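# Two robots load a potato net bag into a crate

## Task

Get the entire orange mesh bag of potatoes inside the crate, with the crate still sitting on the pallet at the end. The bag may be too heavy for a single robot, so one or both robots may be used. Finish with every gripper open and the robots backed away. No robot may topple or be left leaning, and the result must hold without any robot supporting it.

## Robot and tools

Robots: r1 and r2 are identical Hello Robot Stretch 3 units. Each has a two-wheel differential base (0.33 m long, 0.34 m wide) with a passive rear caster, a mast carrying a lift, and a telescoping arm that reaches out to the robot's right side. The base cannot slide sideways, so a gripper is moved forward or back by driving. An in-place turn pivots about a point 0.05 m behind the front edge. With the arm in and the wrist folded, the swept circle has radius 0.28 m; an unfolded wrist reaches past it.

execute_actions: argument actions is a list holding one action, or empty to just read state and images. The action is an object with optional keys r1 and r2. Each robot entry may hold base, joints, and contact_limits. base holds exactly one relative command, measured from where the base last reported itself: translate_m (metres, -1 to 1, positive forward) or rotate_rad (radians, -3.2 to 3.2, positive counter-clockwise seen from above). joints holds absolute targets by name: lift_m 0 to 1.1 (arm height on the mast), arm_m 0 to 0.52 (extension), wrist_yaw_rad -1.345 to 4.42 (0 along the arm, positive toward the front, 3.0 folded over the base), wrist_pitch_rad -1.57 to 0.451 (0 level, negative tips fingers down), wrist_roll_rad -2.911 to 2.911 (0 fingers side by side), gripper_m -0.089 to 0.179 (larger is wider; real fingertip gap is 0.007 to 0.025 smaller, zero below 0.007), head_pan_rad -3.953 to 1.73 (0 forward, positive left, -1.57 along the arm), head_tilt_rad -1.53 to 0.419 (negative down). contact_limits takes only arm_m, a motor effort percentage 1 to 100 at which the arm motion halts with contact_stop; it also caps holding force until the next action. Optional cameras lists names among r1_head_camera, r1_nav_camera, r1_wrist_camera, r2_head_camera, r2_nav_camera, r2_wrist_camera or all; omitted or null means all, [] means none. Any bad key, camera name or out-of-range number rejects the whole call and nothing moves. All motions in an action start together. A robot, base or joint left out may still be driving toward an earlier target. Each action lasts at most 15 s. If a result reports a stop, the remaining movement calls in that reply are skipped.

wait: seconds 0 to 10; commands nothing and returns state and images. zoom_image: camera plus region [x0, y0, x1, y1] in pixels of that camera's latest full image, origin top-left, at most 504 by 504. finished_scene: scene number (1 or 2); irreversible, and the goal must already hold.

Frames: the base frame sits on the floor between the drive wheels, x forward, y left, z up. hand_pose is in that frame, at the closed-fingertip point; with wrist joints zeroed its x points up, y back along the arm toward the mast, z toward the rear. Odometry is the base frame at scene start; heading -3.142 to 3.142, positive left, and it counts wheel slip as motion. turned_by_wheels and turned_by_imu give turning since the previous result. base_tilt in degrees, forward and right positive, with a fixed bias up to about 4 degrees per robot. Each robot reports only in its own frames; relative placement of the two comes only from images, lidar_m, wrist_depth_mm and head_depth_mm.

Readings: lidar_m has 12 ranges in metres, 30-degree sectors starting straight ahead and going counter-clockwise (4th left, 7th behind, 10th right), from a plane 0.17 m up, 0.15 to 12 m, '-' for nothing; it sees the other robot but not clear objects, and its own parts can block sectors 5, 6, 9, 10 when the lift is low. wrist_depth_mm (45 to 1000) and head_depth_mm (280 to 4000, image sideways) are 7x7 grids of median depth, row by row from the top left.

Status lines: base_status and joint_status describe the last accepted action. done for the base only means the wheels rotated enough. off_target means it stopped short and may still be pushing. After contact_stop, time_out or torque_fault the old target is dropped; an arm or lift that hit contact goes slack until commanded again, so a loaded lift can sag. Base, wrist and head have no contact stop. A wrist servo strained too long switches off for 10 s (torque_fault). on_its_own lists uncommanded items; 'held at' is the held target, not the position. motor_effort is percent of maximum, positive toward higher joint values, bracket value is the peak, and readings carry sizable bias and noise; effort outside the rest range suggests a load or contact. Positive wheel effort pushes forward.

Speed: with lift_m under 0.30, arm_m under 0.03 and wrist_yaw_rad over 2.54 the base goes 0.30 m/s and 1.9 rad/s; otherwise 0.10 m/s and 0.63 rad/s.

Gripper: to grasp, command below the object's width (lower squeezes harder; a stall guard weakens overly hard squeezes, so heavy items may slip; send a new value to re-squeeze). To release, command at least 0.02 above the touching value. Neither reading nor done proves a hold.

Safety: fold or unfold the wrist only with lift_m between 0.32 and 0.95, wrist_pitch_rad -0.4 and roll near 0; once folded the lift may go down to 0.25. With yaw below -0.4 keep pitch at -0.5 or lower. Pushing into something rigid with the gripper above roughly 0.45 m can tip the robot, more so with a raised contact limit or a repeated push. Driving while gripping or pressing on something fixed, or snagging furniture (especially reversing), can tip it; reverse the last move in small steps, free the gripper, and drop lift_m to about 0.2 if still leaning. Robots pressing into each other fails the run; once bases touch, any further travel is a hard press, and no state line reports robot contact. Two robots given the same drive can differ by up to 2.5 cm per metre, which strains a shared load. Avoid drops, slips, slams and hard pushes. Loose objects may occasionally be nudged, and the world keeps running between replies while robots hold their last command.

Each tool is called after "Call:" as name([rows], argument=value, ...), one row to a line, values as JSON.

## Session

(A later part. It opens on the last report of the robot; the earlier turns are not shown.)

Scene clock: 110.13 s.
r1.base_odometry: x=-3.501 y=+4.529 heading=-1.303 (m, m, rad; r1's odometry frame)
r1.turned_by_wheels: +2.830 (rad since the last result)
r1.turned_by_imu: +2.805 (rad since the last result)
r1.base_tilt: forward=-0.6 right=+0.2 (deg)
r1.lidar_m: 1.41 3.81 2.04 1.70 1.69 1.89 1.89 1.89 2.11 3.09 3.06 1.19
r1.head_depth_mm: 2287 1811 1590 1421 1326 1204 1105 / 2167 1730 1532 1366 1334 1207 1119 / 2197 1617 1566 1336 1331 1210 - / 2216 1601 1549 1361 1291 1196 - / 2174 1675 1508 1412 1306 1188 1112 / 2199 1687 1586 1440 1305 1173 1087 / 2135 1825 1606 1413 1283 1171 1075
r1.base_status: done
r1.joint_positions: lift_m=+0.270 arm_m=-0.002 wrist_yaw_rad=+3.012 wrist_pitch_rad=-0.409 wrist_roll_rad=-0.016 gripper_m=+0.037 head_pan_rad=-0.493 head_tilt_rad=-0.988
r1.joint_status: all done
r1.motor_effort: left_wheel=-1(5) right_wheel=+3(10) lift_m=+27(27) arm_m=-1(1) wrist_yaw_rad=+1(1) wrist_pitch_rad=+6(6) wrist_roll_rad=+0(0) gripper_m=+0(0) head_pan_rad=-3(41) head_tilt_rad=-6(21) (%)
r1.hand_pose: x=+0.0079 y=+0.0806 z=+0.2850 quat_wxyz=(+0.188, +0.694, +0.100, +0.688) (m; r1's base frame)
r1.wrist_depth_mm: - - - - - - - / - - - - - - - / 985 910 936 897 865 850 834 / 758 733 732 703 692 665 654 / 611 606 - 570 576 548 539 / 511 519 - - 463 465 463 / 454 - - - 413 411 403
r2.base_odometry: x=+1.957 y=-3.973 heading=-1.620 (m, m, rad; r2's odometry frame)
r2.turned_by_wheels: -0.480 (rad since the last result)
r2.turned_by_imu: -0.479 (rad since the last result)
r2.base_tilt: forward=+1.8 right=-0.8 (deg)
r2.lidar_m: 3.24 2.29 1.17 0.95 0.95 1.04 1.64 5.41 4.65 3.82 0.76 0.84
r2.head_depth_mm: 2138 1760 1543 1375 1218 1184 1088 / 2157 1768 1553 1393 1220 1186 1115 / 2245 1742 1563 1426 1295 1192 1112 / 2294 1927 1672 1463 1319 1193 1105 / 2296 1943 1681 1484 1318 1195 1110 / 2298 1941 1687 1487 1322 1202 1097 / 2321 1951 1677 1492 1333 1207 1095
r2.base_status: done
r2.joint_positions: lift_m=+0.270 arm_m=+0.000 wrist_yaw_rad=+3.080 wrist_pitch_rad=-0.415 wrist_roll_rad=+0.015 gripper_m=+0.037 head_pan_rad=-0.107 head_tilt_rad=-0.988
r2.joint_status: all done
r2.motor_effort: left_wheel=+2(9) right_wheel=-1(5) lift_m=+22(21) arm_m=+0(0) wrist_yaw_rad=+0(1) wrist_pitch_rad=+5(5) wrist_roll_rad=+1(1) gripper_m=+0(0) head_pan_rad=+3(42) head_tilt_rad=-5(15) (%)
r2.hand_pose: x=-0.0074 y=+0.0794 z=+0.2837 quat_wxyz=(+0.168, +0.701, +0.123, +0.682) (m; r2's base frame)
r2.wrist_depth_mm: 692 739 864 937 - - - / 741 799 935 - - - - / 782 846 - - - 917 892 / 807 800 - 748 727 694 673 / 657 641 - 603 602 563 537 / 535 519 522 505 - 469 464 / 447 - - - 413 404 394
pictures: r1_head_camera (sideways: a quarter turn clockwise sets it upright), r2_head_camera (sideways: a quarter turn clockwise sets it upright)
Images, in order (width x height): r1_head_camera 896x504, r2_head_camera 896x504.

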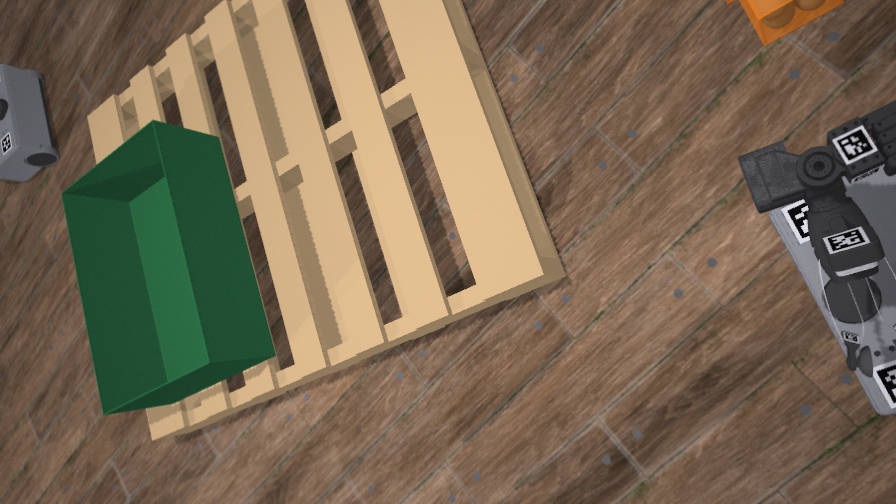

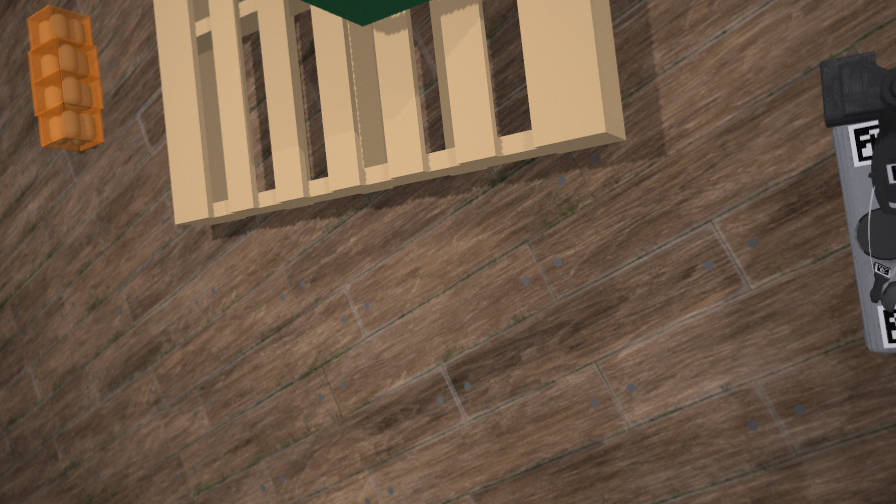

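Call:
execute_actions([
  {"r1":{"base":{"rotate_rad":-0.015},"joints":{"lift_m":0.45,"head_pan_rad":-1.4,"head_tilt_rad":-1.1,"gripper_m":0.179}},"r2":{"base":{"translate_m":1}}},
], cameras=["r2_head_camera"])

Call:
execute_actions([
  {"r1":{"joints":{"wrist_yaw_rad":0,"arm_m":0.38}},"r2":{"base":{"translate_m":1},"joints":{"head_pan_rad":-1.3,"head_tilt_rad":-1.1,"gripper_m":0.179}}},
], cameras=[])

Call:
execute_actions([
  {"r1":{"joints":{"wrist_pitch_rad":-1.57,"wrist_roll_rad":0}},"r2":{"base":{"translate_m":0.1},"joints":{"lift_m":0.45}}},
], cameras=["r1_head_camera","r2_head_camera","r1_wrist_camera"])

Scene clock: 128.00 s.
r1.base_odometry: x=-3.501 y=+4.529 heading=-1.318 (m, m, rad; r1's odometry frame)
r1.turned_by_wheels: -0.015 (rad since the last result)
r1.turned_by_imu: -0.014 (rad since the last result)
r1.base_tilt: forward=-0.3 right=+0.0 (deg)
r1.lidar_m: 1.32 3.88 2.06 1.70 1.69 1.88 1.90 1.88 2.09 3.08 1.79 1.19
r1.head_depth_mm: 1938 1726 1548 1415 1296 1201 1126 / 1937 1708 1552 1366 1287 1191 1115 / 1903 1700 1533 1352 1285 - - / 1859 1688 1520 1388 1311 - - / 1873 1632 1517 1374 1257 1180 1104 / 1861 1528 1406 1363 1260 1159 1078 / 1783 1529 1384 1257 1231 1156 1071
r1.base_status: done
r1.joint_positions: lift_m=+0.450 arm_m=-0.002 wrist_yaw_rad=+3.012 wrist_pitch_rad=-0.409 wrist_roll_rad=-0.016 gripper_m=+0.179 head_pan_rad=-1.393 head_tilt_rad=-1.086
r1.joint_status: all done
r1.motor_effort: left_wheel=+0(3) right_wheel=+1(3) lift_m=+40(44) arm_m=-1(0) wrist_yaw_rad=+0(1) wrist_pitch_rad=+6(6) wrist_roll_rad=+0(0) gripper_m=+0(85) head_pan_rad=-3(42) head_tilt_rad=-8(18) (%)
r1.hand_pose: x=+0.0079 y=+0.0806 z=+0.4645 quat_wxyz=(+0.188, +0.694, +0.100, +0.687) (m; r1's base frame)
r1.wrist_depth_mm: - - - - - - - / - - - - - - - / - - - - - - - / - - - - 991 991 958 / 919 879 854 844 811 791 802 / 760 716 717 700 691 680 649 / 628 627 619 616 604 598 588
r2.base_odometry: x=+1.908 y=-4.972 heading=-1.620 (m, m, rad; r2's odometry frame)
r2.turned_by_wheels: +0.000 (rad since the last result)
r2.turned_by_imu: +0.005 (rad since the last result)
r2.base_tilt: forward=+1.8 right=-0.7 (deg)
r2.lidar_m: 2.32 2.31 1.59 1.30 1.29 1.42 2.25 6.34 0.62 0.61 1.79 2.84
r2.head_depth_mm: 2238 1897 1614 1456 1234 1074 993 / 2261 1898 1656 1470 1223 1144 1114 / 2267 1922 1659 1474 1320 1192 1111 / 2263 1921 1669 1481 1322 1202 1103 / 2229 1944 1689 1488 1325 1196 1104 / 2171 1954 1683 1486 1323 1205 1095 / 2098 1951 1682 1492 1334 1202 1102
r2.base_status: done
r2.joint_positions: lift_m=+0.270 arm_m=+0.000 wrist_yaw_rad=+3.080 wrist_pitch_rad=-0.415 wrist_roll_rad=+0.015 gripper_m=+0.037 head_pan_rad=-0.107 head_tilt_rad=-0.989
r2.joint_status: not commanded
r2.motor_effort: left_wheel=+0(11) right_wheel=-1(4) lift_m=+21(21) arm_m=+1(0) wrist_yaw_rad=-1(0) wrist_pitch_rad=+5(5) wrist_roll_rad=+1(1) gripper_m=+1(0) head_pan_rad=+4(4) head_tilt_rad=-4(6) (%)
r2.hand_pose: x=-0.0074 y=+0.0794 z=+0.2837 quat_wxyz=(+0.168, +0.701, +0.123, +0.682) (m; r2's base frame)
r2.wrist_depth_mm: 935 - - - - - - / - - - - - - - / - - - - - 937 891 / 867 837 - 775 736 704 683 / 663 640 - 599 606 564 554 / 535 522 518 506 - 477 465 / 455 - - - 407 406 399
pictures: r2_head_camera (sideways: a quarter turn clockwise sets it upright)
Images, in order (width x height): r2_head_camera 896x504.

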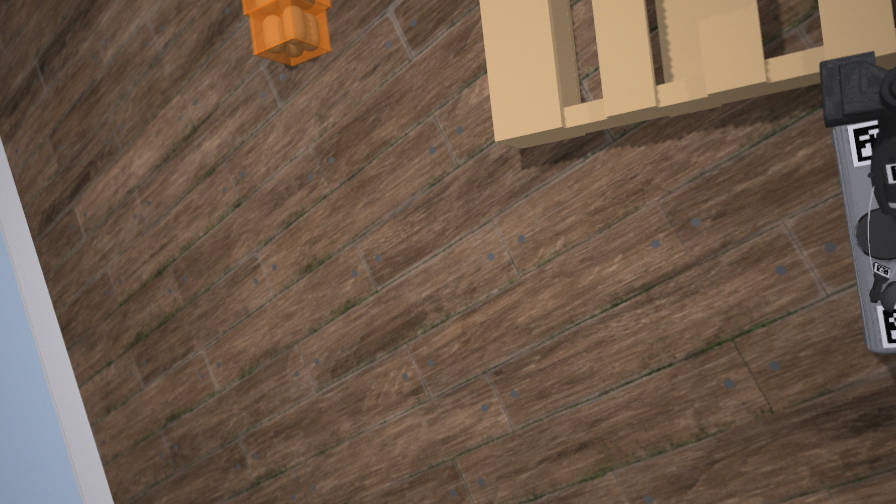

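Scene clock: 133.10 s.
r1.base_odometry: x=-3.501 y=+4.529 heading=-1.318 (m, m, rad; r1's odometry frame)
r1.turned_by_wheels: +0.000 (rad since the last result)
r1.turned_by_imu: +0.001 (rad since the last result)
r1.base_tilt: forward=-0.3 right=+0.3 (deg)
r1.lidar_m: 1.32 3.89 2.06 1.70 1.69 1.88 1.89 1.89 2.09 1.49 3.07 1.19
r1.head_depth_mm: 1941 1724 1557 1413 1292 1199 1122 / 1822 1695 - 1375 1276 1189 1112 / 1641 1625 1502 1342 1277 - - / 1890 1671 1529 1383 1280 - - / 1869 1632 1510 1370 1271 1173 1095 / 1844 1531 1399 1359 1261 1156 1082 / 1841 1533 1369 1262 1240 1157 1078
r1.base_status: not commanded
r1.joint_positions: lift_m=+0.450 arm_m=+0.380 wrist_yaw_rad=+0.001 wrist_pitch_rad=-0.409 wrist_roll_rad=-0.016 gripper_m=+0.179 head_pan_rad=-1.393 head_tilt_rad=-1.086
r1.joint_status: all done
r1.motor_effort: left_wheel=+0(0) right_wheel=+1(1) lift_m=+40(40) arm_m=+3(4) wrist_yaw_rad=+0(2) wrist_pitch_rad=+6(6) wrist_roll_rad=+0(0) gripper_m=+1(1) head_pan_rad=-4(4) head_tilt_rad=-8(8) (%)
r1.hand_pose: x=-0.0212 y=-0.7502 z=+0.4645 quat_wxyz=(+0.698, +0.145, -0.686, -0.142) (m; r1's base frame)
r1.wrist_depth_mm: - - - - - - - / - - - - - - - / - - - - - - - / - - 956 933 982 966 964 / 745 812 850 825 821 793 807 / 602 719 713 708 693 680 653 / 593 618 619 605 603 595 589
r2.base_odometry: x=+1.859 y=-5.971 heading=-1.620 (m, m, rad; r2's odometry frame)
r2.turned_by_wheels: +0.000 (rad since the last result)
r2.turned_by_imu: +0.005 (rad since the last result)
r2.base_tilt: forward=+1.7 right=-0.8 (deg)
r2.lidar_m: 1.38 1.38 1.52 1.64 1.63 1.81 2.87 1.26 1.59 1.48 3.08 1.69
r2.head_depth_mm: 1912 1690 1520 1379 1267 1164 1094 / 995 1618 1525 1385 1270 1201 - / 1829 1631 1491 1374 1275 - - / 1939 1717 1539 1366 1274 1176 - / 1943 1718 1549 1401 1281 1182 1092 / 1953 1717 1548 1402 1283 1181 1099 / 1969 1729 1555 1406 1288 1189 1098
r2.base_status: done
r2.joint_positions: lift_m=+0.270 arm_m=+0.000 wrist_yaw_rad=+3.080 wrist_pitch_rad=-0.415 wrist_roll_rad=+0.015 gripper_m=+0.179 head_pan_rad=-1.294 head_tilt_rad=-1.087
r2.joint_status: all done
r2.motor_effort: left_wheel=+0(11) right_wheel=+0(3) lift_m=+21(21) arm_m=+1(1) wrist_yaw_rad=+0(0) wrist_pitch_rad=+5(5) wrist_roll_rad=+1(1) gripper_m=+1(93) head_pan_rad=-4(50) head_tilt_rad=-6(17) (%)
r2.hand_pose: x=-0.0074 y=+0.0794 z=+0.2837 quat_wxyz=(+0.168, +0.701, +0.123, +0.682) (m; r2's base frame)
r2.wrist_depth_mm: - - - - - - - / - - - - - - - / - - - - - 941 895 / 848 805 - 735 719 708 680 / 651 647 - 599 583 585 565 / 534 530 512 510 485 469 474 / 444 - - - 415 405 387
pictures: none
No camera images: the call's "cameras" was empty. Leave "cameras" out to get every camera's image.

Scene clock: 135.57 s.
r1.base_odometry: x=-3.501 y=+4.529 heading=-1.318 (m, m, rad; r1's odometry frame)
r1.turned_by_wheels: +0.000 (rad since the last result)
r1.turned_by_imu: +0.000 (rad since the last result)
r1.base_tilt: forward=-0.4 right=+0.2 (deg)
r1.lidar_m: 1.32 3.89 2.05 1.70 1.69 1.88 1.90 1.89 2.09 1.49 3.07 1.19
r1.head_depth_mm: 1952 1710 1552 1408 1299 1193 1125 / 1850 1615 1616 1383 1279 1195 1117 / 1886 1636 1569 1338 1268 - - / 1906 1679 1524 1382 1270 - - / 1863 1638 1496 1372 1266 1174 1096 / 1866 1527 1399 1361 1257 1159 1082 / 1844 1544 1373 1250 1241 1153 1075
r1.base_status: not commanded
r1.joint_positions: lift_m=+0.450 arm_m=+0.380 wrist_yaw_rad=+0.001 wrist_pitch_rad=-1.562 wrist_roll_rad=-0.004 gripper_m=+0.179 head_pan_rad=-1.393 head_tilt_rad=-1.086
r1.joint_status: all done
r1.motor_effort: left_wheel=+0(1) right_wheel=+0(1) lift_m=+40(40) arm_m=+4(3) wrist_yaw_rad=-1(1) wrist_pitch_rad=-3(5) wrist_roll_rad=+3(2) gripper_m=+1(1) head_pan_rad=-4(2) head_tilt_rad=-8(8) (%)
r1.hand_pose: x=-0.0217 y=-0.5027 z=+0.3320 quat_wxyz=(+0.504, +0.499, -0.500, -0.497) (m; r1's base frame)
r1.wrist_depth_mm: 461 458 458 460 405 461 467 / 477 474 474 477 415 478 477 / 492 489 496 495 386 495 496 / 507 506 505 507 468 513 516 / 517 528 527 524 526 529 531 / 526 544 549 550 544 550 555 / 568 565 572 566 569 574 572
r2.base_odometry: x=+1.854 y=-6.071 heading=-1.620 (m, m, rad; r2's odometry frame)
r2.turned_by_wheels: +0.000 (rad since the last result)
r2.turned_by_imu: +0.001 (rad since the last result)
r2.base_tilt: forward=+1.8 right=-0.8 (deg)
r2.lidar_m: 1.29 1.28 1.42 1.68 1.67 1.84 2.92 1.35 3.75 1.48 3.05 1.57
r2.head_depth_mm: 1545 1616 1524 1383 1267 1172 1083 / 1624 1587 1504 1383 1274 - - / 1928 1682 1459 1353 1286 - - / 1935 1706 1533 1398 1283 1181 - / 1951 1716 1549 1398 1286 1178 1095 / 1954 1724 1552 1401 1285 1179 1098 / 1963 1740 1553 1407 1286 1186 1100
r2.base_status: done
r2.joint_positions: lift_m=+0.449 arm_m=+0.000 wrist_yaw_rad=+3.080 wrist_pitch_rad=-0.415 wrist_roll_rad=+0.015 gripper_m=+0.179 head_pan_rad=-1.294 head_tilt_rad=-1.087
r2.joint_status: all done
r2.motor_effort: left_wheel=+0(10) right_wheel=+0(5) lift_m=+49(50) arm_m=+1(0) wrist_yaw_rad=+0(1) wrist_pitch_rad=+5(5) wrist_roll_rad=+1(1) gripper_m=+0(0) head_pan_rad=-4(5) head_tilt_rad=-6(6) (%)
r2.hand_pose: x=-0.0074 y=+0.0794 z=+0.4627 quat_wxyz=(+0.168, +0.701, +0.123, +0.682) (m; r2's base frame)
r2.wrist_depth_mm: - - - - - - - / - - - - - - - / - - - - - - - / - - - - - - 998 / 948 916 - 848 850 846 791 / 769 778 720 695 696 672 681 / 646 619 614 608 603 588 554
pictures: r1_head_camera (sideways: a quarter turn clockwise sets it upright), r1_wrist_camera, r2_head_camera (sideways: a quarter turn clockwise sets it upright)
Images, in order (width x height): r1_head_camera 896x504, r1_wrist_camera 644x364, r2_head_camera 896x504.

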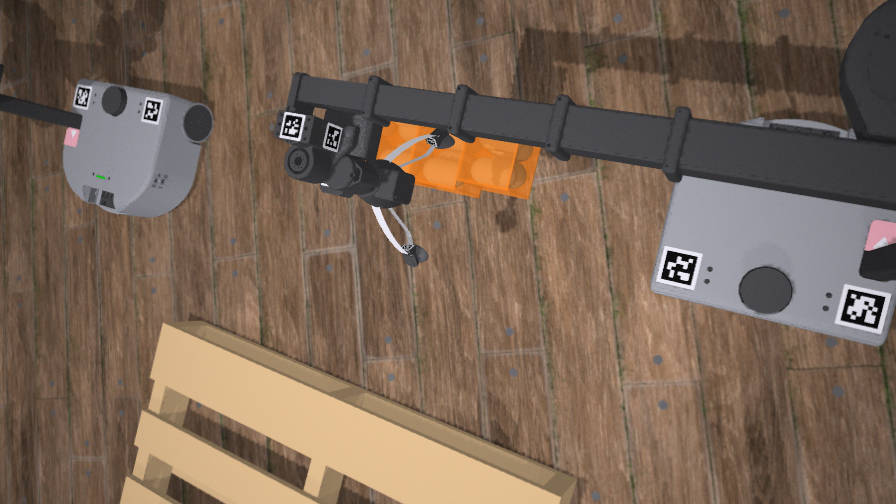

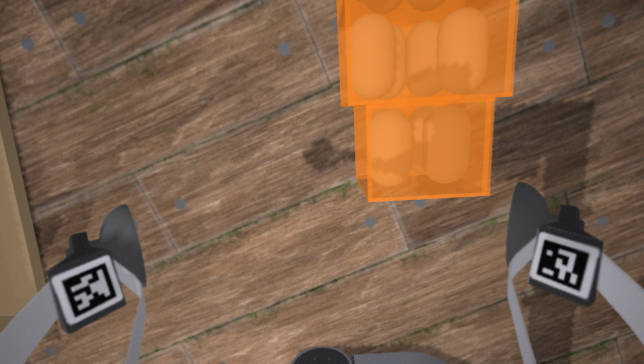

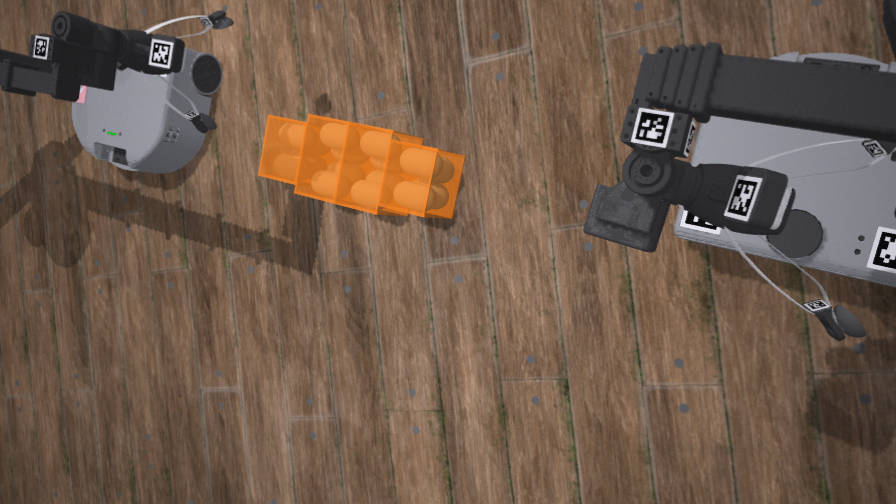

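Call:
execute_actions([
  {"r1":{"base":{"translate_m":-0.1},"joints":{"lift_m":0.27}},"r2":{"joints":{"wrist_yaw_rad":0,"arm_m":0.3}}},
], cameras=[])

Call:
execute_actions([
  {"r2":{"joints":{"wrist_pitch_rad":-1.57,"wrist_roll_rad":0,"arm_m":0.46,"lift_m":0.4}}},
], cameras=["r1_head_camera","r2_wrist_camera","r1_wrist_camera"])

Scene clock: 147.83 s.
r1.base_odometry: x=-3.526 y=+4.626 heading=-1.318 (m, m, rad; r1's odometry frame)
r1.turned_by_wheels: +0.000 (rad since the last result)
r1.turned_by_imu: +0.001 (rad since the last result)
r1.base_tilt: forward=-0.4 right=+0.3 (deg)
r1.lidar_m: 1.31 3.85 2.02 1.67 1.66 1.84 1.80 1.79 1.99 1.49 3.10 1.29
r1.head_depth_mm: 1948 1733 1551 1413 1295 1199 1106 / 1887 1689 1546 1389 1279 1192 1124 / 1053 1625 1535 1284 1283 - - / 1876 1651 1524 1362 1273 - - / 1880 1683 1508 1383 1265 1173 1096 / 1866 1552 1481 1366 1250 1165 1078 / 1837 1555 1359 1341 1243 1151 1076
r1.base_status: done
r1.joint_positions: lift_m=+0.270 arm_m=+0.380 wrist_yaw_rad=+0.001 wrist_pitch_rad=-1.563 wrist_roll_rad=-0.004 gripper_m=+0.179 head_pan_rad=-1.393 head_tilt_rad=-1.086
r1.joint_status: all done
r1.motor_effort: left_wheel=+0(4) right_wheel=+1(4) lift_m=+27(36) arm_m=+3(3) wrist_yaw_rad=-1(1) wrist_pitch_rad=-3(3) wrist_roll_rad=+3(3) gripper_m=+0(0) head_pan_rad=-3(4) head_tilt_rad=-7(8) (%)
r1.hand_pose: x=-0.0217 y=-0.5025 z=+0.1525 quat_wxyz=(+0.503, +0.500, -0.500, -0.497) (m; r1's base frame)
r1.wrist_depth_mm: 288 290 191 237 192 290 293 / 300 299 297 250 216 303 304 / 307 312 311 219 211 313 314 / 318 322 321 207 206 323 325 / 331 331 332 222 224 335 333 / 342 345 343 345 349 348 352 / 358 357 358 357 360 360 359
r2.base_odometry: x=+1.854 y=-6.071 heading=-1.620 (m, m, rad; r2's odometry frame)
r2.turned_by_wheels: +0.000 (rad since the last result)
r2.turned_by_imu: +0.001 (rad since the last result)
r2.base_tilt: forward=+1.8 right=-0.8 (deg)
r2.lidar_m: 1.29 1.28 1.43 1.67 1.66 1.85 2.93 1.34 3.76 1.00 3.05 1.57
r2.head_depth_mm: 1900 1703 1549 1381 1262 1168 1085 / 1619 1564 1547 1351 1275 - - / 1927 1621 1478 1356 1277 1199 - / 1925 1710 1542 1394 1275 1187 - / 1936 1725 1546 1405 1277 1175 1096 / 1953 1726 1548 1404 1282 1184 1097 / 1949 1733 1547 1408 1289 1184 1099
r2.base_status: not commanded
r2.joint_positions: lift_m=+0.449 arm_m=+0.300 wrist_yaw_rad=+0.002 wrist_pitch_rad=-0.415 wrist_roll_rad=+0.015 gripper_m=+0.179 head_pan_rad=-1.294 head_tilt_rad=-1.087
r2.joint_status: all done
r2.motor_effort: left_wheel=+0(0) right_wheel=-1(0) lift_m=+48(48) arm_m=+5(4) wrist_yaw_rad=-1(1) wrist_pitch_rad=+5(5) wrist_roll_rad=+1(1) gripper_m=+0(0) head_pan_rad=-3(4) head_tilt_rad=-6(6) (%)
r2.hand_pose: x=-0.0211 y=-0.6693 z=+0.4627 quat_wxyz=(+0.687, +0.146, -0.697, -0.147) (m; r2's base frame)
r2.wrist_depth_mm: - - - - - - - / - - 437 - - - - / - - - - - - - / - - - 911 - 936 815 / 941 919 857 828 839 811 640 / 742 763 710 651 694 662 541 / 646 628 594 557 590 578 560
pictures: none
No camera images: the call's "cameras" was empty. Leave "cameras" out to get every camera's image.

Scene clock: 150.27 s.
r1.base_odometry: x=-3.526 y=+4.626 heading=-1.318 (m, m, rad; r1's odometry frame)
r1.turned_by_wheels: +0.000 (rad since the last result)
r1.turned_by_imu: +0.000 (rad since the last result)
r1.base_tilt: forward=-0.4 right=+0.2 (deg)
r1.lidar_m: 1.31 3.85 2.02 1.67 1.66 1.85 1.80 1.79 1.99 1.48 3.10 1.29
r1.head_depth_mm: 1940 1733 1544 1411 1292 1198 1108 / 1928 1712 1539 1393 1285 1197 1125 / 1036 1576 1535 1278 1292 - - / 1887 1668 1519 1370 1278 - - / 1850 1665 1511 1379 1263 1172 1101 / 1858 1544 1480 1364 1256 1166 1085 / 1835 1559 1370 1340 1251 1156 1074
r1.base_status: not commanded
r1.joint_positions: lift_m=+0.270 arm_m=+0.380 wrist_yaw_rad=+0.001 wrist_pitch_rad=-1.563 wrist_roll_rad=-0.004 gripper_m=+0.179 head_pan_rad=-1.393 head_tilt_rad=-1.086
r1.joint_status: not commanded
r1.motor_effort: left_wheel=-1(0) right_wheel=+1(1) lift_m=+27(26) arm_m=+4(3) wrist_yaw_rad=-1(1) wrist_pitch_rad=-3(3) wrist_roll_rad=+2(2) gripper_m=+1(1) head_pan_rad=-4(2) head_tilt_rad=-7(8) (%)
r1.hand_pose: x=-0.0217 y=-0.5025 z=+0.1525 quat_wxyz=(+0.503, +0.500, -0.500, -0.497) (m; r1's base frame)
r1.wrist_depth_mm: 288 290 192 236 192 293 292 / 299 299 295 251 216 302 303 / 309 309 311 220 210 313 311 / 319 320 320 207 207 323 325 / 331 331 332 221 224 334 333 / 339 345 347 344 348 347 352 / 360 360 358 358 364 360 360
r2.base_odometry: x=+1.854 y=-6.071 heading=-1.620 (m, m, rad; r2's odometry frame)
r2.turned_by_wheels: +0.000 (rad since the last result)
r2.turned_by_imu: +0.000 (rad since the last result)
r2.base_tilt: forward=+1.8 right=-0.8 (deg)
r2.lidar_m: 1.29 1.28 1.42 1.68 1.67 1.85 2.93 1.35 3.73 1.00 3.04 1.57
r2.head_depth_mm: 1890 1692 1527 1382 1260 1169 1088 / 1619 1567 1467 1387 1271 - - / 1915 1631 1442 1356 1275 1202 - / 1939 1712 1535 1400 1275 1189 - / 1951 1720 1536 1400 1278 1179 1094 / 1949 1718 1542 1405 1285 1182 1094 / 1966 1737 1555 1403 1289 1187 1100
r2.base_status: not commanded
r2.joint_positions: lift_m=+0.401 arm_m=+0.460 wrist_yaw_rad=+0.001 wrist_pitch_rad=-1.561 wrist_roll_rad=+0.003 gripper_m=+0.179 head_pan_rad=-1.294 head_tilt_rad=-1.087
r2.joint_status: all done
joint sent to its limit — the command would take r2.wrist_pitch_rad past its lower limit, so that joint was sent only as far as its limit.
r2.motor_effort: left_wheel=+0(1) right_wheel=-1(0) lift_m=+21(44) arm_m=+4(3) wrist_yaw_rad=-1(1) wrist_pitch_rad=-1(5) wrist_roll_rad=-1(1) gripper_m=+0(1) head_pan_rad=-4(4) head_tilt_rad=-5(6) (%)
r2.hand_pose: x=-0.0216 y=-0.5831 z=+0.2827 quat_wxyz=(+0.502, +0.497, -0.503, -0.498) (m; r2's base frame)
r2.wrist_depth_mm: 415 414 358 335 413 406 414 / 422 424 341 415 422 422 417 / 430 428 333 433 429 428 428 / 437 445 437 443 441 438 437 / 457 454 451 445 448 445 448 / 460 456 464 466 458 459 460 / 476 470 463 477 470 471 467
pictures: r1_head_camera (sideways: a quarter turn clockwise sets it upright), r1_wrist_camera, r2_wrist_camera
Images, in order (width x height): r1_head_camera 896x504, r1_wrist_camera 644x364, r2_wrist_camera 644x364.

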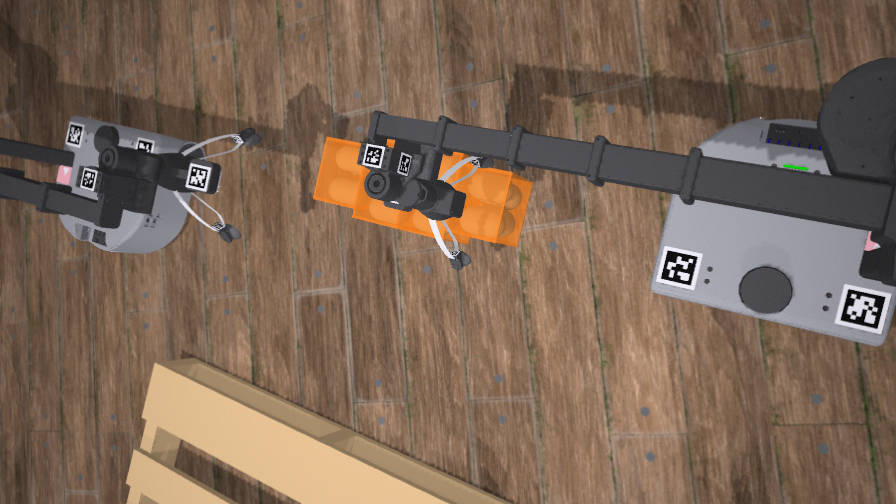

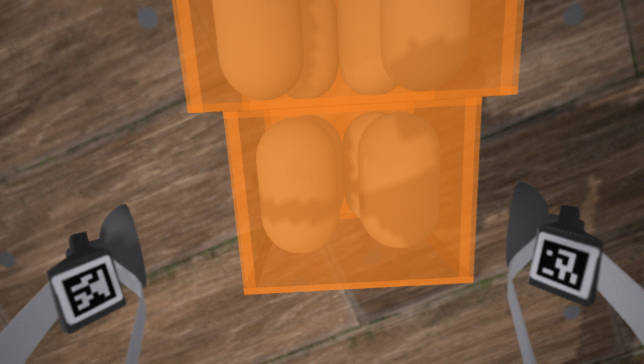

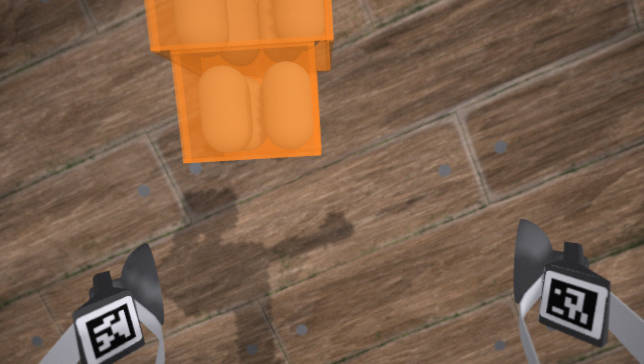

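Call:
execute_actions([
  {"r1":{"base":{"translate_m":-0.012}},"r2":{"base":{"translate_m":0.085},"joints":{"wrist_pitch_rad":-1.5,"wrist_roll_rad":-0.04,"arm_m":0.52,"lift_m":0.27}}},
], cameras=["r1_head_camera","r2_wrist_camera","r1_wrist_camera"])

Scene clock: 159.27 s.
r1.base_odometry: x=-3.529 y=+4.637 heading=-1.318 (m, m, rad; r1's odometry frame)
r1.turned_by_wheels: +0.000 (rad since the last result)
r1.turned_by_imu: +0.001 (rad since the last result)
r1.base_tilt: forward=-0.5 right=+0.1 (deg)
r1.lidar_m: 1.30 3.86 2.01 1.66 1.66 1.84 1.79 1.78 1.98 0.84 3.11 1.30
r1.head_depth_mm: 1949 1721 1552 1411 1288 1193 1112 / 1659 1636 1533 1399 1283 1193 1125 / 1675 1553 1427 1294 1293 - - / 1894 1671 1523 1339 1288 - - / 1860 1681 1505 1374 1264 1169 1096 / 1861 1542 1497 1358 1261 1172 1084 / 1857 1556 1364 1342 1254 1157 1081
r1.base_status: done
r1.joint_positions: lift_m=+0.270 arm_m=+0.380 wrist_yaw_rad=+0.001 wrist_pitch_rad=-1.563 wrist_roll_rad=-0.004 gripper_m=+0.179 head_pan_rad=-1.393 head_tilt_rad=-1.086
r1.joint_status: not commanded
r1.motor_effort: left_wheel=+0(4) right_wheel=+2(3) lift_m=+26(26) arm_m=+3(3) wrist_yaw_rad=-1(1) wrist_pitch_rad=-3(3) wrist_roll_rad=+3(2) gripper_m=+1(0) head_pan_rad=-3(3) head_tilt_rad=-8(7) (%)
r1.hand_pose: x=-0.0217 y=-0.5025 z=+0.1525 quat_wxyz=(+0.503, +0.500, -0.500, -0.497) (m; r1's base frame)
r1.wrist_depth_mm: 289 290 191 237 192 292 293 / 299 300 205 251 213 302 302 / 308 309 307 265 305 312 312 / 319 322 317 211 209 321 325 / 332 333 332 229 329 335 332 / 341 344 344 348 345 348 349 / 359 356 359 361 359 359 360
r2.base_odometry: x=+1.850 y=-6.156 heading=-1.620 (m, m, rad; r2's odometry frame)
r2.turned_by_wheels: +0.000 (rad since the last result)
r2.turned_by_imu: +0.001 (rad since the last result)
r2.base_tilt: forward=+1.8 right=-0.7 (deg)
r2.lidar_m: 1.21 1.20 1.33 1.71 1.70 1.88 2.97 1.42 3.73 0.99 2.87 1.48
r2.head_depth_mm: 1897 1667 1516 1377 1269 1164 1091 / 1592 1195 1578 1350 1280 - - / 1917 1655 1542 1357 1277 1196 - / 1931 1709 1540 1400 1279 1193 - / 1931 1721 1537 1399 1275 1174 1096 / 1947 1727 1548 1403 1277 1183 1095 / 1954 1727 1551 1407 1283 1184 1101
r2.base_status: done
r2.joint_positions: lift_m=+0.271 arm_m=+0.520 wrist_yaw_rad=+0.001 wrist_pitch_rad=-1.501 wrist_roll_rad=-0.037 gripper_m=+0.179 head_pan_rad=-1.294 head_tilt_rad=-1.087
r2.joint_status: all done
r2.motor_effort: left_wheel=+0(6) right_wheel=+0(4) lift_m=+20(21) arm_m=+5(7) wrist_yaw_rad=-1(0) wrist_pitch_rad=+1(0) wrist_roll_rad=-1(1) gripper_m=+0(1) head_pan_rad=-4(3) head_tilt_rad=-5(6) (%)
r2.hand_pose: x=-0.0216 y=-0.6583 z=+0.1519 quat_wxyz=(+0.527, +0.491, -0.507, -0.474) (m; r2's base frame)
r2.wrist_depth_mm: 301 301 299 246 200 300 298 / 307 304 305 248 206 300 301 / 310 309 308 267 307 306 305 / 311 310 312 204 202 309 310 / 319 318 316 208 207 314 313 / 321 320 319 320 317 320 315 / 326 324 326 322 318 320 323
pictures: r1_head_camera (sideways: a quarter turn clockwise sets it upright), r1_wrist_camera, r2_wrist_camera
Images, in order (width x height): r1_head_camera 896x504, r1_wrist_camera 644x364, r2_wrist_camera 644x364.

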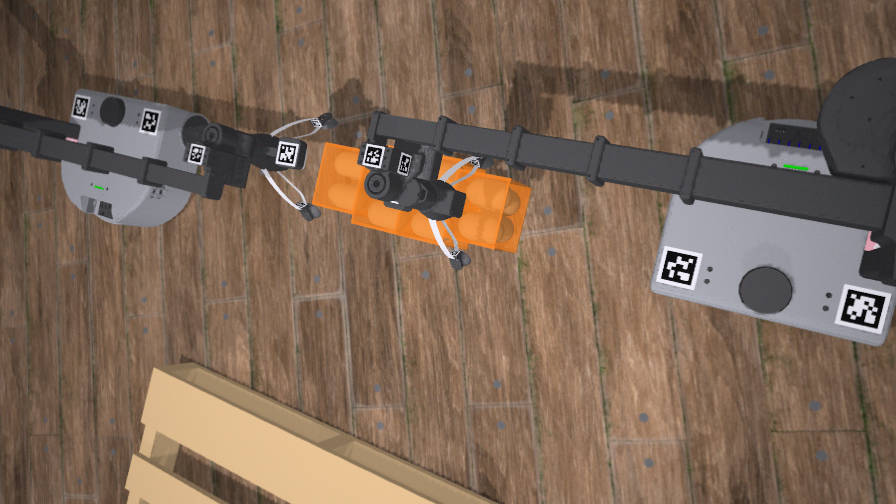

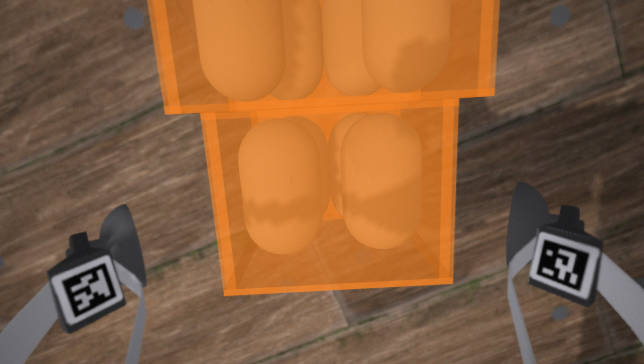

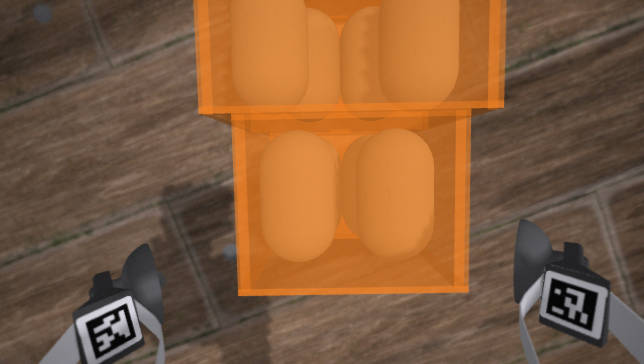

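Call:
execute_actions([
  {"r1":{"joints":{"lift_m":0.19,"wrist_roll_rad":-0.04}},"r2":{"base":{"translate_m":-0.008},"joints":{"lift_m":0.19,"wrist_pitch_rad":-1.46}}},
], cameras=["r2_wrist_camera","r1_wrist_camera"])

Call:
execute_actions([
  {"r1":{"joints":{"gripper_m":0.09}},"r2":{"joints":{"gripper_m":0.09}}},
], cameras=["r2_wrist_camera","r1_wrist_camera"])

Scene clock: 166.50 s.
r1.base_odometry: x=-3.529 y=+4.637 heading=-1.318 (m, m, rad; r1's odometry frame)
r1.turned_by_wheels: +0.000 (rad since the last result)
r1.turned_by_imu: +0.000 (rad since the last result)
r1.base_tilt: forward=-0.5 right=+0.3 (deg)
r1.lidar_m: 1.30 3.86 2.01 1.66 1.65 1.84 1.79 1.78 1.98 1.49 3.10 1.30
r1.head_depth_mm: 1932 1706 1547 1407 1292 1191 1108 / 1847 1652 1538 1400 1294 1201 1121 / 1660 1546 1409 1323 1280 - - / 1878 1684 1524 1363 1281 - - / 1856 1662 1502 1369 1258 1177 1099 / 1847 1546 1488 1364 1260 1170 1080 / 1825 1552 1365 1350 1257 1159 1075
r1.base_status: not commanded
r1.joint_positions: lift_m=+0.196 arm_m=+0.380 wrist_yaw_rad=+0.002 wrist_pitch_rad=-1.571 wrist_roll_rad=-0.041 gripper_m=+0.179 head_pan_rad=-1.393 head_tilt_rad=-1.087
r1.joint_status: lift_m contact_stop (moved -0.074 of -0.080); the others done
r1.on_its_own: lift_m is slack since a contact_stop, until your next command for it (your +0.190 is given up)
r1.motor_effort: left_wheel=-2(4) right_wheel=+9(15) lift_m=+33(34) arm_m=+2(3) wrist_yaw_rad=-1(1) wrist_pitch_rad=+0(3) wrist_roll_rad=+1(3) gripper_m=+0(0) head_pan_rad=-3(2) head_tilt_rad=-7(7) (%)
r1.hand_pose: x=-0.0217 y=-0.5005 z=+0.0785 quat_wxyz=(+0.510, +0.511, -0.489, -0.490) (m; r1's base frame)
r1.wrist_depth_mm: 220 217 124 169 130 125 224 / 227 227 146 187 180 230 231 / 235 236 143 192 137 238 239 / 243 243 128 140 128 245 248 / 251 253 132 145 133 254 258 / - 262 139 260 139 265 270 / 273 274 273 275 275 276 277
r2.base_odometry: x=+1.851 y=-6.148 heading=-1.620 (m, m, rad; r2's odometry frame)
r2.turned_by_wheels: +0.000 (rad since the last result)
r2.turned_by_imu: +0.000 (rad since the last result)
r2.base_tilt: forward=+1.8 right=-0.8 (deg)
r2.lidar_m: 1.22 1.21 1.34 1.70 1.69 1.87 2.96 1.42 3.70 1.48 2.90 1.48
r2.head_depth_mm: 1914 1670 1518 1384 1270 1171 1095 / 1510 1226 1440 1355 1266 1193 - / 1932 1655 1537 1358 1275 1201 - / 1944 1703 1534 1403 1273 1184 - / 1937 1720 1537 1407 1284 1176 1096 / 1945 1727 1549 1401 1284 1184 1098 / 1966 1730 1553 1402 1290 1181 1095
r2.base_status: done
r2.joint_positions: lift_m=+0.195 arm_m=+0.520 wrist_yaw_rad=+0.000 wrist_pitch_rad=-1.464 wrist_roll_rad=-0.038 gripper_m=+0.179 head_pan_rad=-1.294 head_tilt_rad=-1.087
r2.joint_status: lift_m contact_stop (moved -0.076 of -0.081); the others done
r2.on_its_own: lift_m is slack since a contact_stop, until your next command for it (your +0.190 is given up)
r2.motor_effort: left_wheel=-9(10) right_wheel=+11(13) lift_m=+34(34) arm_m=+5(5) wrist_yaw_rad=+0(1) wrist_pitch_rad=+1(1) wrist_roll_rad=+0(1) gripper_m=-1(1) head_pan_rad=-3(4) head_tilt_rad=-6(6) (%)
r2.hand_pose: x=-0.0216 y=-0.6680 z=+0.0761 quat_wxyz=(+0.536, +0.481, -0.516, -0.464) (m; r2's base frame)
r2.wrist_depth_mm: 239 237 131 182 135 235 235 / 237 239 138 182 143 234 237 / 238 239 237 239 192 237 238 / 241 242 130 141 128 237 240 / 241 242 128 140 127 239 239 / 243 242 129 141 128 242 241 / 245 245 242 243 243 243 242
pictures: r1_wrist_camera, r2_wrist_camera
Images, in order (width x height): r1_wrist_camera 644x364, r2_wrist_camera 644x364.

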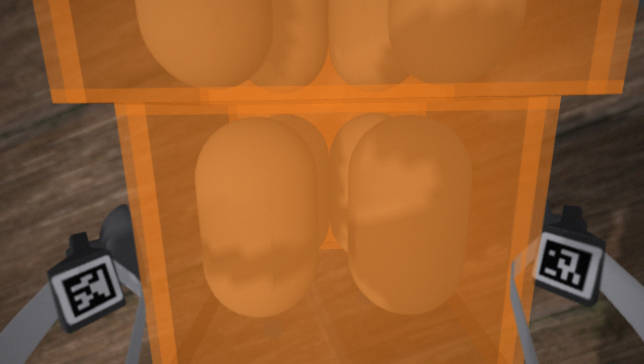

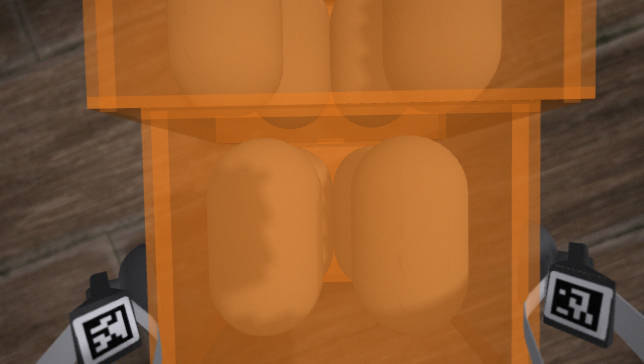

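not run: a stop came earlier in this reply.

Call:
execute_actions([
  {"r1":{"joints":{"gripper_m":0.088,"lift_m":0.2}},"r2":{"joints":{"gripper_m":0.088,"lift_m":0.2}}},
], cameras=[])

Call:
execute_actions([
  {"r1":{"joints":{"lift_m":0.3}},"r2":{"joints":{"lift_m":0.3}}},
], cameras=["r2_wrist_camera","r1_wrist_camera"])

Scene clock: 171.63 s.
r1.base_odometry: x=-3.529 y=+4.637 heading=-1.318 (m, m, rad; r1's odometry frame)
r1.turned_by_wheels: +0.000 (rad since the last result)
r1.turned_by_imu: +0.001 (rad since the last result)
r1.base_tilt: forward=-0.4 right=+0.1 (deg)
r1.lidar_m: 1.30 3.86 2.01 1.66 1.65 1.84 1.79 1.78 1.98 1.49 3.10 1.30
r1.head_depth_mm: 1932 1740 1551 1404 1301 1208 1113 / 1825 1649 1548 1412 1279 1199 1121 / 1660 1554 1396 1332 1274 - - / 1874 1696 1517 1359 1261 - - / 1873 1656 1515 1370 1264 1166 1101 / 1862 1547 1500 1364 1258 1158 1085 / 1848 1571 1374 1348 1258 1163 1081
r1.base_status: not commanded
r1.joint_positions: lift_m=+0.200 arm_m=+0.380 wrist_yaw_rad=+0.002 wrist_pitch_rad=-1.573 wrist_roll_rad=-0.041 gripper_m=+0.089 head_pan_rad=-1.393 head_tilt_rad=-1.087
r1.joint_status: all done
r1.motor_effort: left_wheel=-3(3) right_wheel=+10(12) lift_m=+30(42) arm_m=+3(2) wrist_yaw_rad=-1(1) wrist_pitch_rad=+1(1) wrist_roll_rad=+0(1) gripper_m=-23(100) head_pan_rad=-3(2) head_tilt_rad=-8(7) (%)
r1.hand_pose: x=-0.0217 y=-0.5001 z=+0.0826 quat_wxyz=(+0.510, +0.511, -0.488, -0.490) (m; r1's base frame)
r1.wrist_depth_mm: 222 221 128 173 132 130 226 / 231 232 173 192 178 234 234 / 240 240 142 195 141 242 242 / 249 247 132 148 133 250 252 / 257 255 137 152 137 260 261 / 267 271 145 267 144 270 270 / 279 279 279 279 283 282 281
r2.base_odometry: x=+1.851 y=-6.148 heading=-1.620 (m, m, rad; r2's odometry frame)
r2.turned_by_wheels: +0.000 (rad since the last result)
r2.turned_by_imu: +0.001 (rad since the last result)
r2.base_tilt: forward=+1.8 right=-0.9 (deg)
r2.lidar_m: 1.22 1.21 1.34 1.70 1.70 1.87 2.97 1.41 3.74 1.48 2.91 1.49
r2.head_depth_mm: 1909 1675 1535 1379 1261 1168 1086 / 1548 1224 1438 1349 1267 1196 - / 1927 1651 1542 1357 1272 1205 - / 1936 1717 1539 1392 1274 1189 - / 1962 1720 1542 1404 1283 1180 1092 / 1949 1735 1552 1408 1284 1185 1094 / 1958 1729 1554 1413 1288 1183 1102
r2.base_status: not commanded
r2.joint_positions: lift_m=+0.200 arm_m=+0.520 wrist_yaw_rad=+0.000 wrist_pitch_rad=-1.464 wrist_roll_rad=-0.038 gripper_m=+0.089 head_pan_rad=-1.294 head_tilt_rad=-1.087
r2.joint_status: all done
r2.motor_effort: left_wheel=-6(9) right_wheel=+8(12) lift_m=+32(44) arm_m=+5(5) wrist_yaw_rad=+0(0) wrist_pitch_rad=+2(2) wrist_roll_rad=+0(0) gripper_m=-28(100) head_pan_rad=-4(4) head_tilt_rad=-6(6) (%)
r2.hand_pose: x=-0.0216 y=-0.6678 z=+0.0815 quat_wxyz=(+0.536, +0.482, -0.515, -0.464) (m; r2's base frame)
r2.wrist_depth_mm: 243 241 137 185 141 240 238 / 243 245 142 186 147 242 240 / 246 243 244 243 198 244 243 / 247 247 137 147 135 245 242 / 248 247 135 145 133 245 245 / 250 249 136 147 134 245 246 / 251 250 250 250 248 247 248
pictures: none
No camera images: the call's "cameras" was empty. Leave "cameras" out to get every camera's image.

Scene clock: 173.37 s.
r1.base_odometry: x=-3.529 y=+4.637 heading=-1.318 (m, m, rad; r1's odometry frame)
r1.turned_by_wheels: +0.000 (rad since the last result)
r1.turned_by_imu: +0.001 (rad since the last result)
r1.base_tilt: forward=-0.5 right=+0.2 (deg)
r1.lidar_m: 1.30 3.85 2.01 1.66 1.65 1.84 1.79 1.78 1.98 0.48 3.11 1.30
r1.head_depth_mm: 1955 1708 1558 1412 1293 1197 1110 / 1835 1659 1552 1407 1286 1201 1125 / 1639 1568 1301 1289 1298 - - / 1890 1674 1522 1351 1263 - - / 1881 1659 1511 1377 1266 1173 1099 / 1851 1559 1496 1357 1257 1164 1085 / 1844 1548 1367 1346 1244 1158 1077
r1.base_status: not commanded
r1.joint_positions: lift_m=+0.299 arm_m=+0.380 wrist_yaw_rad=+0.001 wrist_pitch_rad=-1.517 wrist_roll_rad=-0.040 gripper_m=+0.092 head_pan_rad=-1.393 head_tilt_rad=-1.087
r1.joint_status: all done
r1.on_its_own: wrist_pitch_rad is at rest, and its effort (-21) is outside its rest range (-20 to +32)
r1.motor_effort: left_wheel=+0(4) right_wheel=+2(12) lift_m=+54(56) arm_m=+1(2) wrist_yaw_rad=-1(2) wrist_pitch_rad=-21(23) wrist_roll_rad=+0(1) gripper_m=-20(23) head_pan_rad=-2(3) head_tilt_rad=-7(6) (%)
r1.hand_pose: x=-0.0216 y=-0.5147 z=+0.1808 quat_wxyz=(+0.524, +0.496, -0.502, -0.477) (m; r1's base frame)
r1.wrist_depth_mm: 319 323 146 198 148 324 324 / 329 332 158 199 159 333 335 / 339 337 335 216 335 343 342 / 347 349 140 152 139 350 351 / 356 355 141 153 140 - 364 / 368 - 143 161 143 377 373 / 379 383 378 378 381 383 381
r2.base_odometry: x=+1.851 y=-6.148 heading=-1.620 (m, m, rad; r2's odometry frame)
r2.turned_by_wheels: +0.000 (rad since the last result)
r2.turned_by_imu: +0.001 (rad since the last result)
r2.base_tilt: forward=+1.8 right=-0.6 (deg)
r2.lidar_m: 1.22 1.21 1.34 1.70 1.70 1.88 2.97 1.42 3.73 0.64 2.89 1.48
r2.head_depth_mm: 1903 1671 1531 1380 1265 1167 1096 / 1571 1191 1337 1349 1280 - - / 1927 1649 1525 1373 1272 1201 - / 1932 1715 1543 1392 1277 1192 - / 1946 1709 1552 1396 1277 1179 1093 / 1931 1732 1549 1405 1280 1182 1096 / 1956 1731 1553 1414 1286 1186 1098
r2.base_status: not commanded
r2.joint_positions: lift_m=+0.299 arm_m=+0.520 wrist_yaw_rad=+0.000 wrist_pitch_rad=-1.419 wrist_roll_rad=-0.037 gripper_m=+0.099 head_pan_rad=-1.294 head_tilt_rad=-1.087
r2.joint_status: all done
r2.on_its_own: gripper_m is held at +0.098, not at your +0.088, by its stall guard, which is still easing
r2.motor_effort: left_wheel=-1(6) right_wheel=+0(8) lift_m=+61(64) arm_m=+1(4) wrist_yaw_rad=+0(1) wrist_pitch_rad=-13(15) wrist_roll_rad=-1(1) gripper_m=-15(28) head_pan_rad=-4(4) head_tilt_rad=-6(7) (%)
r2.hand_pose: x=-0.0216 y=-0.6799 z=+0.1808 quat_wxyz=(+0.546, +0.469, -0.526, -0.452) (m; r2's base frame)
r2.wrist_depth_mm: 344 344 170 339 168 340 341 / 344 344 164 216 163 342 336 / 343 342 182 214 178 339 337 / 345 345 340 207 148 342 337 / 341 340 145 152 141 341 339 / 338 340 140 147 137 337 338 / 341 338 338 339 337 338 340
pictures: r1_wrist_camera, r2_wrist_camera
Images, in order (width x height): r1_wrist_camera 644x364, r2_wrist_camera 644x364.

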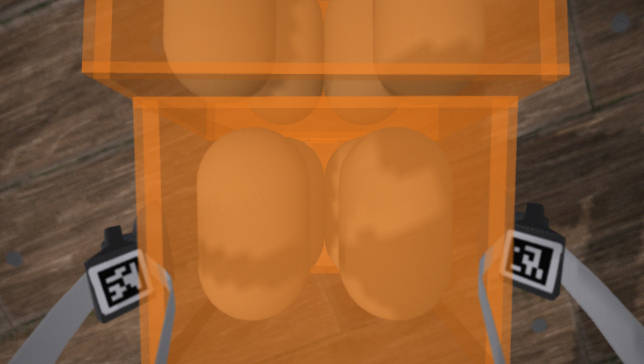

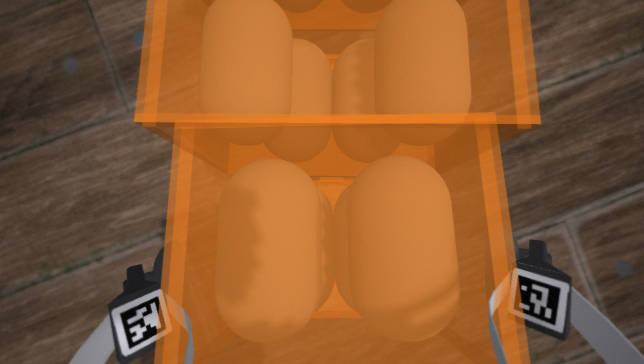

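Call:
execute_actions([
  {"r1":{"base":{"translate_m":0.4},"joints":{"lift_m":0.62,"gripper_m":0.092,"wrist_pitch_rad":-1.52,"head_pan_rad":-0.9}},"r2":{"base":{"translate_m":-0.4},"joints":{"lift_m":0.62,"gripper_m":0.095,"wrist_pitch_rad":-1.43}}},
], cameras=["r2_wrist_camera","r1_wrist_camera","r1_nav_camera","r1_head_camera"])

Scene clock: 182.80 s.
r1.base_odometry: x=-3.429 y=+4.250 heading=-1.318 (m, m, rad; r1's odometry frame)
r1.turned_by_wheels: +0.000 (rad since the last result)
r1.turned_by_imu: -0.003 (rad since the last result)
r1.base_tilt: forward=-0.3 right=+0.3 (deg)
r1.lidar_m: 5.28 4.16 2.18 1.80 1.79 1.98 2.16 2.16 2.40 1.49 1.19 0.92
r1.head_depth_mm: 1926 1731 1441 879 1283 1226 1089 / 1922 1619 1432 1357 1284 1193 - / 1882 1606 1409 1264 1287 1204 - / 1875 1580 1406 1299 1193 1191 - / 1710 1438 1424 1276 1250 1171 - / 1571 1417 1385 1269 1259 1166 1080 / 1514 1479 1312 1344 1240 1155 1078
r1.base_status: done
r1.joint_positions: lift_m=+0.619 arm_m=+0.380 wrist_yaw_rad=+0.001 wrist_pitch_rad=-1.481 wrist_roll_rad=-0.039 gripper_m=+0.093 head_pan_rad=-0.907 head_tilt_rad=-1.087
r1.joint_status: all done
r1.motor_effort: left_wheel=-1(2) right_wheel=+2(9) lift_m=+53(57) arm_m=+1(0) wrist_yaw_rad=+0(1) wrist_pitch_rad=-15(20) wrist_roll_rad=+0(0) gripper_m=-19(18) head_pan_rad=+4(34) head_tilt_rad=-7(8) (%)
r1.hand_pose: x=-0.0216 y=-0.5238 z=+0.5006 quat_wxyz=(+0.532, +0.487, -0.511, -0.468) (m; r1's base frame)
r1.wrist_depth_mm: 513 525 153 206 155 644 640 / 525 525 159 204 161 653 655 / 540 545 527 221 218 675 662 / 550 562 144 156 143 680 688 / 561 686 142 153 141 - 707 / 605 - 142 157 141 721 717 / 727 733 726 727 728 723 732
r2.base_odometry: x=+1.870 y=-5.748 heading=-1.620 (m, m, rad; r2's odometry frame)
r2.turned_by_wheels: +0.000 (rad since the last result)
r2.turned_by_imu: +0.004 (rad since the last result)
r2.base_tilt: forward=+1.8 right=-0.7 (deg)
r2.lidar_m: 1.59 1.58 1.75 1.57 1.56 1.73 2.74 1.07 1.27 1.48 3.17 1.94
r2.head_depth_mm: 898 1558 1448 1281 - - - / 1655 1056 971 1388 1262 1183 - / 1909 1652 1511 1385 1271 1202 - / 1929 1703 1534 1392 1279 1192 - / 1942 1717 1542 1398 1274 1178 1097 / 1948 1716 1546 1404 1287 1184 1098 / 1957 1729 1556 1408 1290 1186 1099
r2.base_status: done
r2.joint_positions: lift_m=+0.619 arm_m=+0.520 wrist_yaw_rad=-0.001 wrist_pitch_rad=-1.401 wrist_roll_rad=-0.036 gripper_m=+0.099 head_pan_rad=-1.294 head_tilt_rad=-1.087
r2.joint_status: gripper_m off_target (ended at +0.099, target +0.095); the others done
r2.motor_effort: left_wheel=-2(6) right_wheel=+2(5) lift_m=+61(63) arm_m=+1(1) wrist_yaw_rad=+1(0) wrist_pitch_rad=-9(12) wrist_roll_rad=-1(1) gripper_m=-21(44) head_pan_rad=-3(4) head_tilt_rad=-5(5) (%)
r2.hand_pose: x=-0.0216 y=-0.6844 z=+0.5011 quat_wxyz=(+0.550, +0.464, -0.530, -0.448) (m; r2's base frame)
r2.wrist_depth_mm: 668 667 181 658 178 557 543 / 674 677 173 223 171 548 542 / 671 663 177 217 175 549 534 / 656 661 657 226 157 549 538 / 676 654 150 154 144 545 531 / 652 651 141 148 137 523 637 / 650 668 647 655 144 536 527
pictures: r1_head_camera (sideways: a quarter turn clockwise sets it upright), r1_nav_camera (sideways: a quarter turn counterclockwise sets it upright), r1_wrist_camera, r2_wrist_camera
Images, in order (width x height): r1_head_camera 896x504, r1_nav_camera 672x504, r1_wrist_camera 644x364, r2_wrist_camera 644x364.

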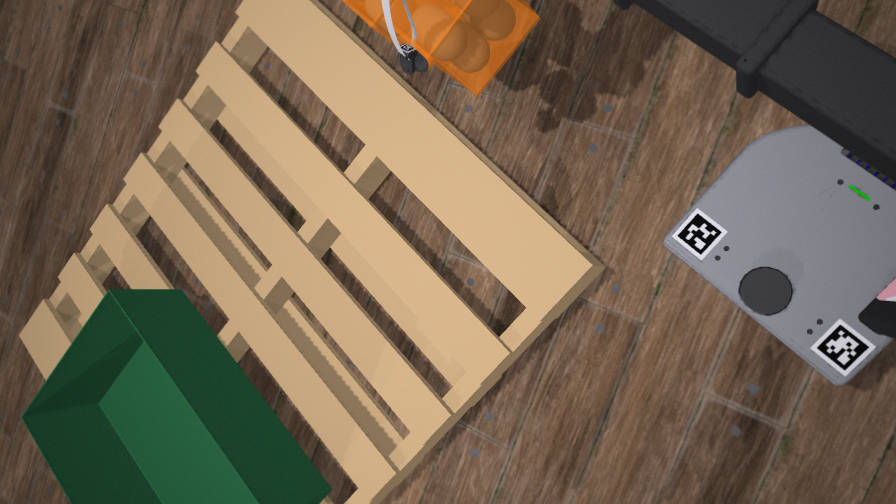

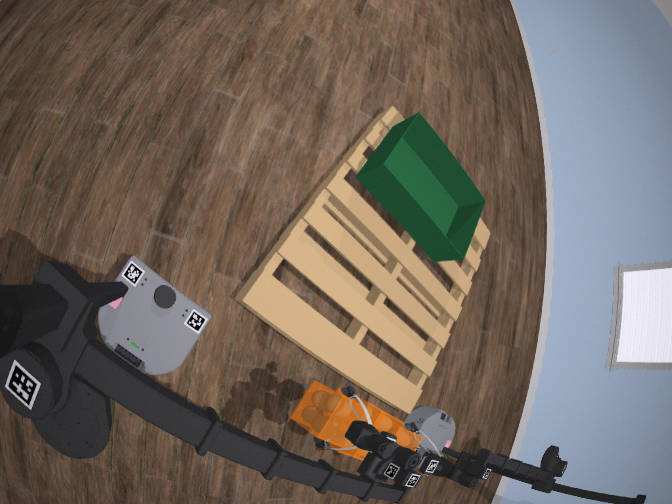

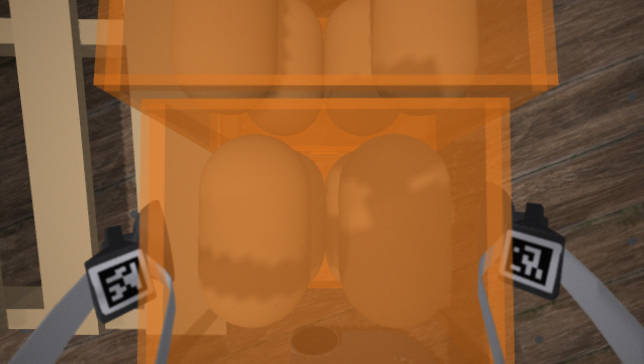

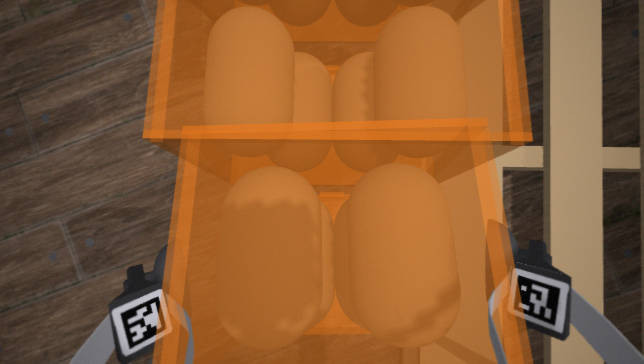

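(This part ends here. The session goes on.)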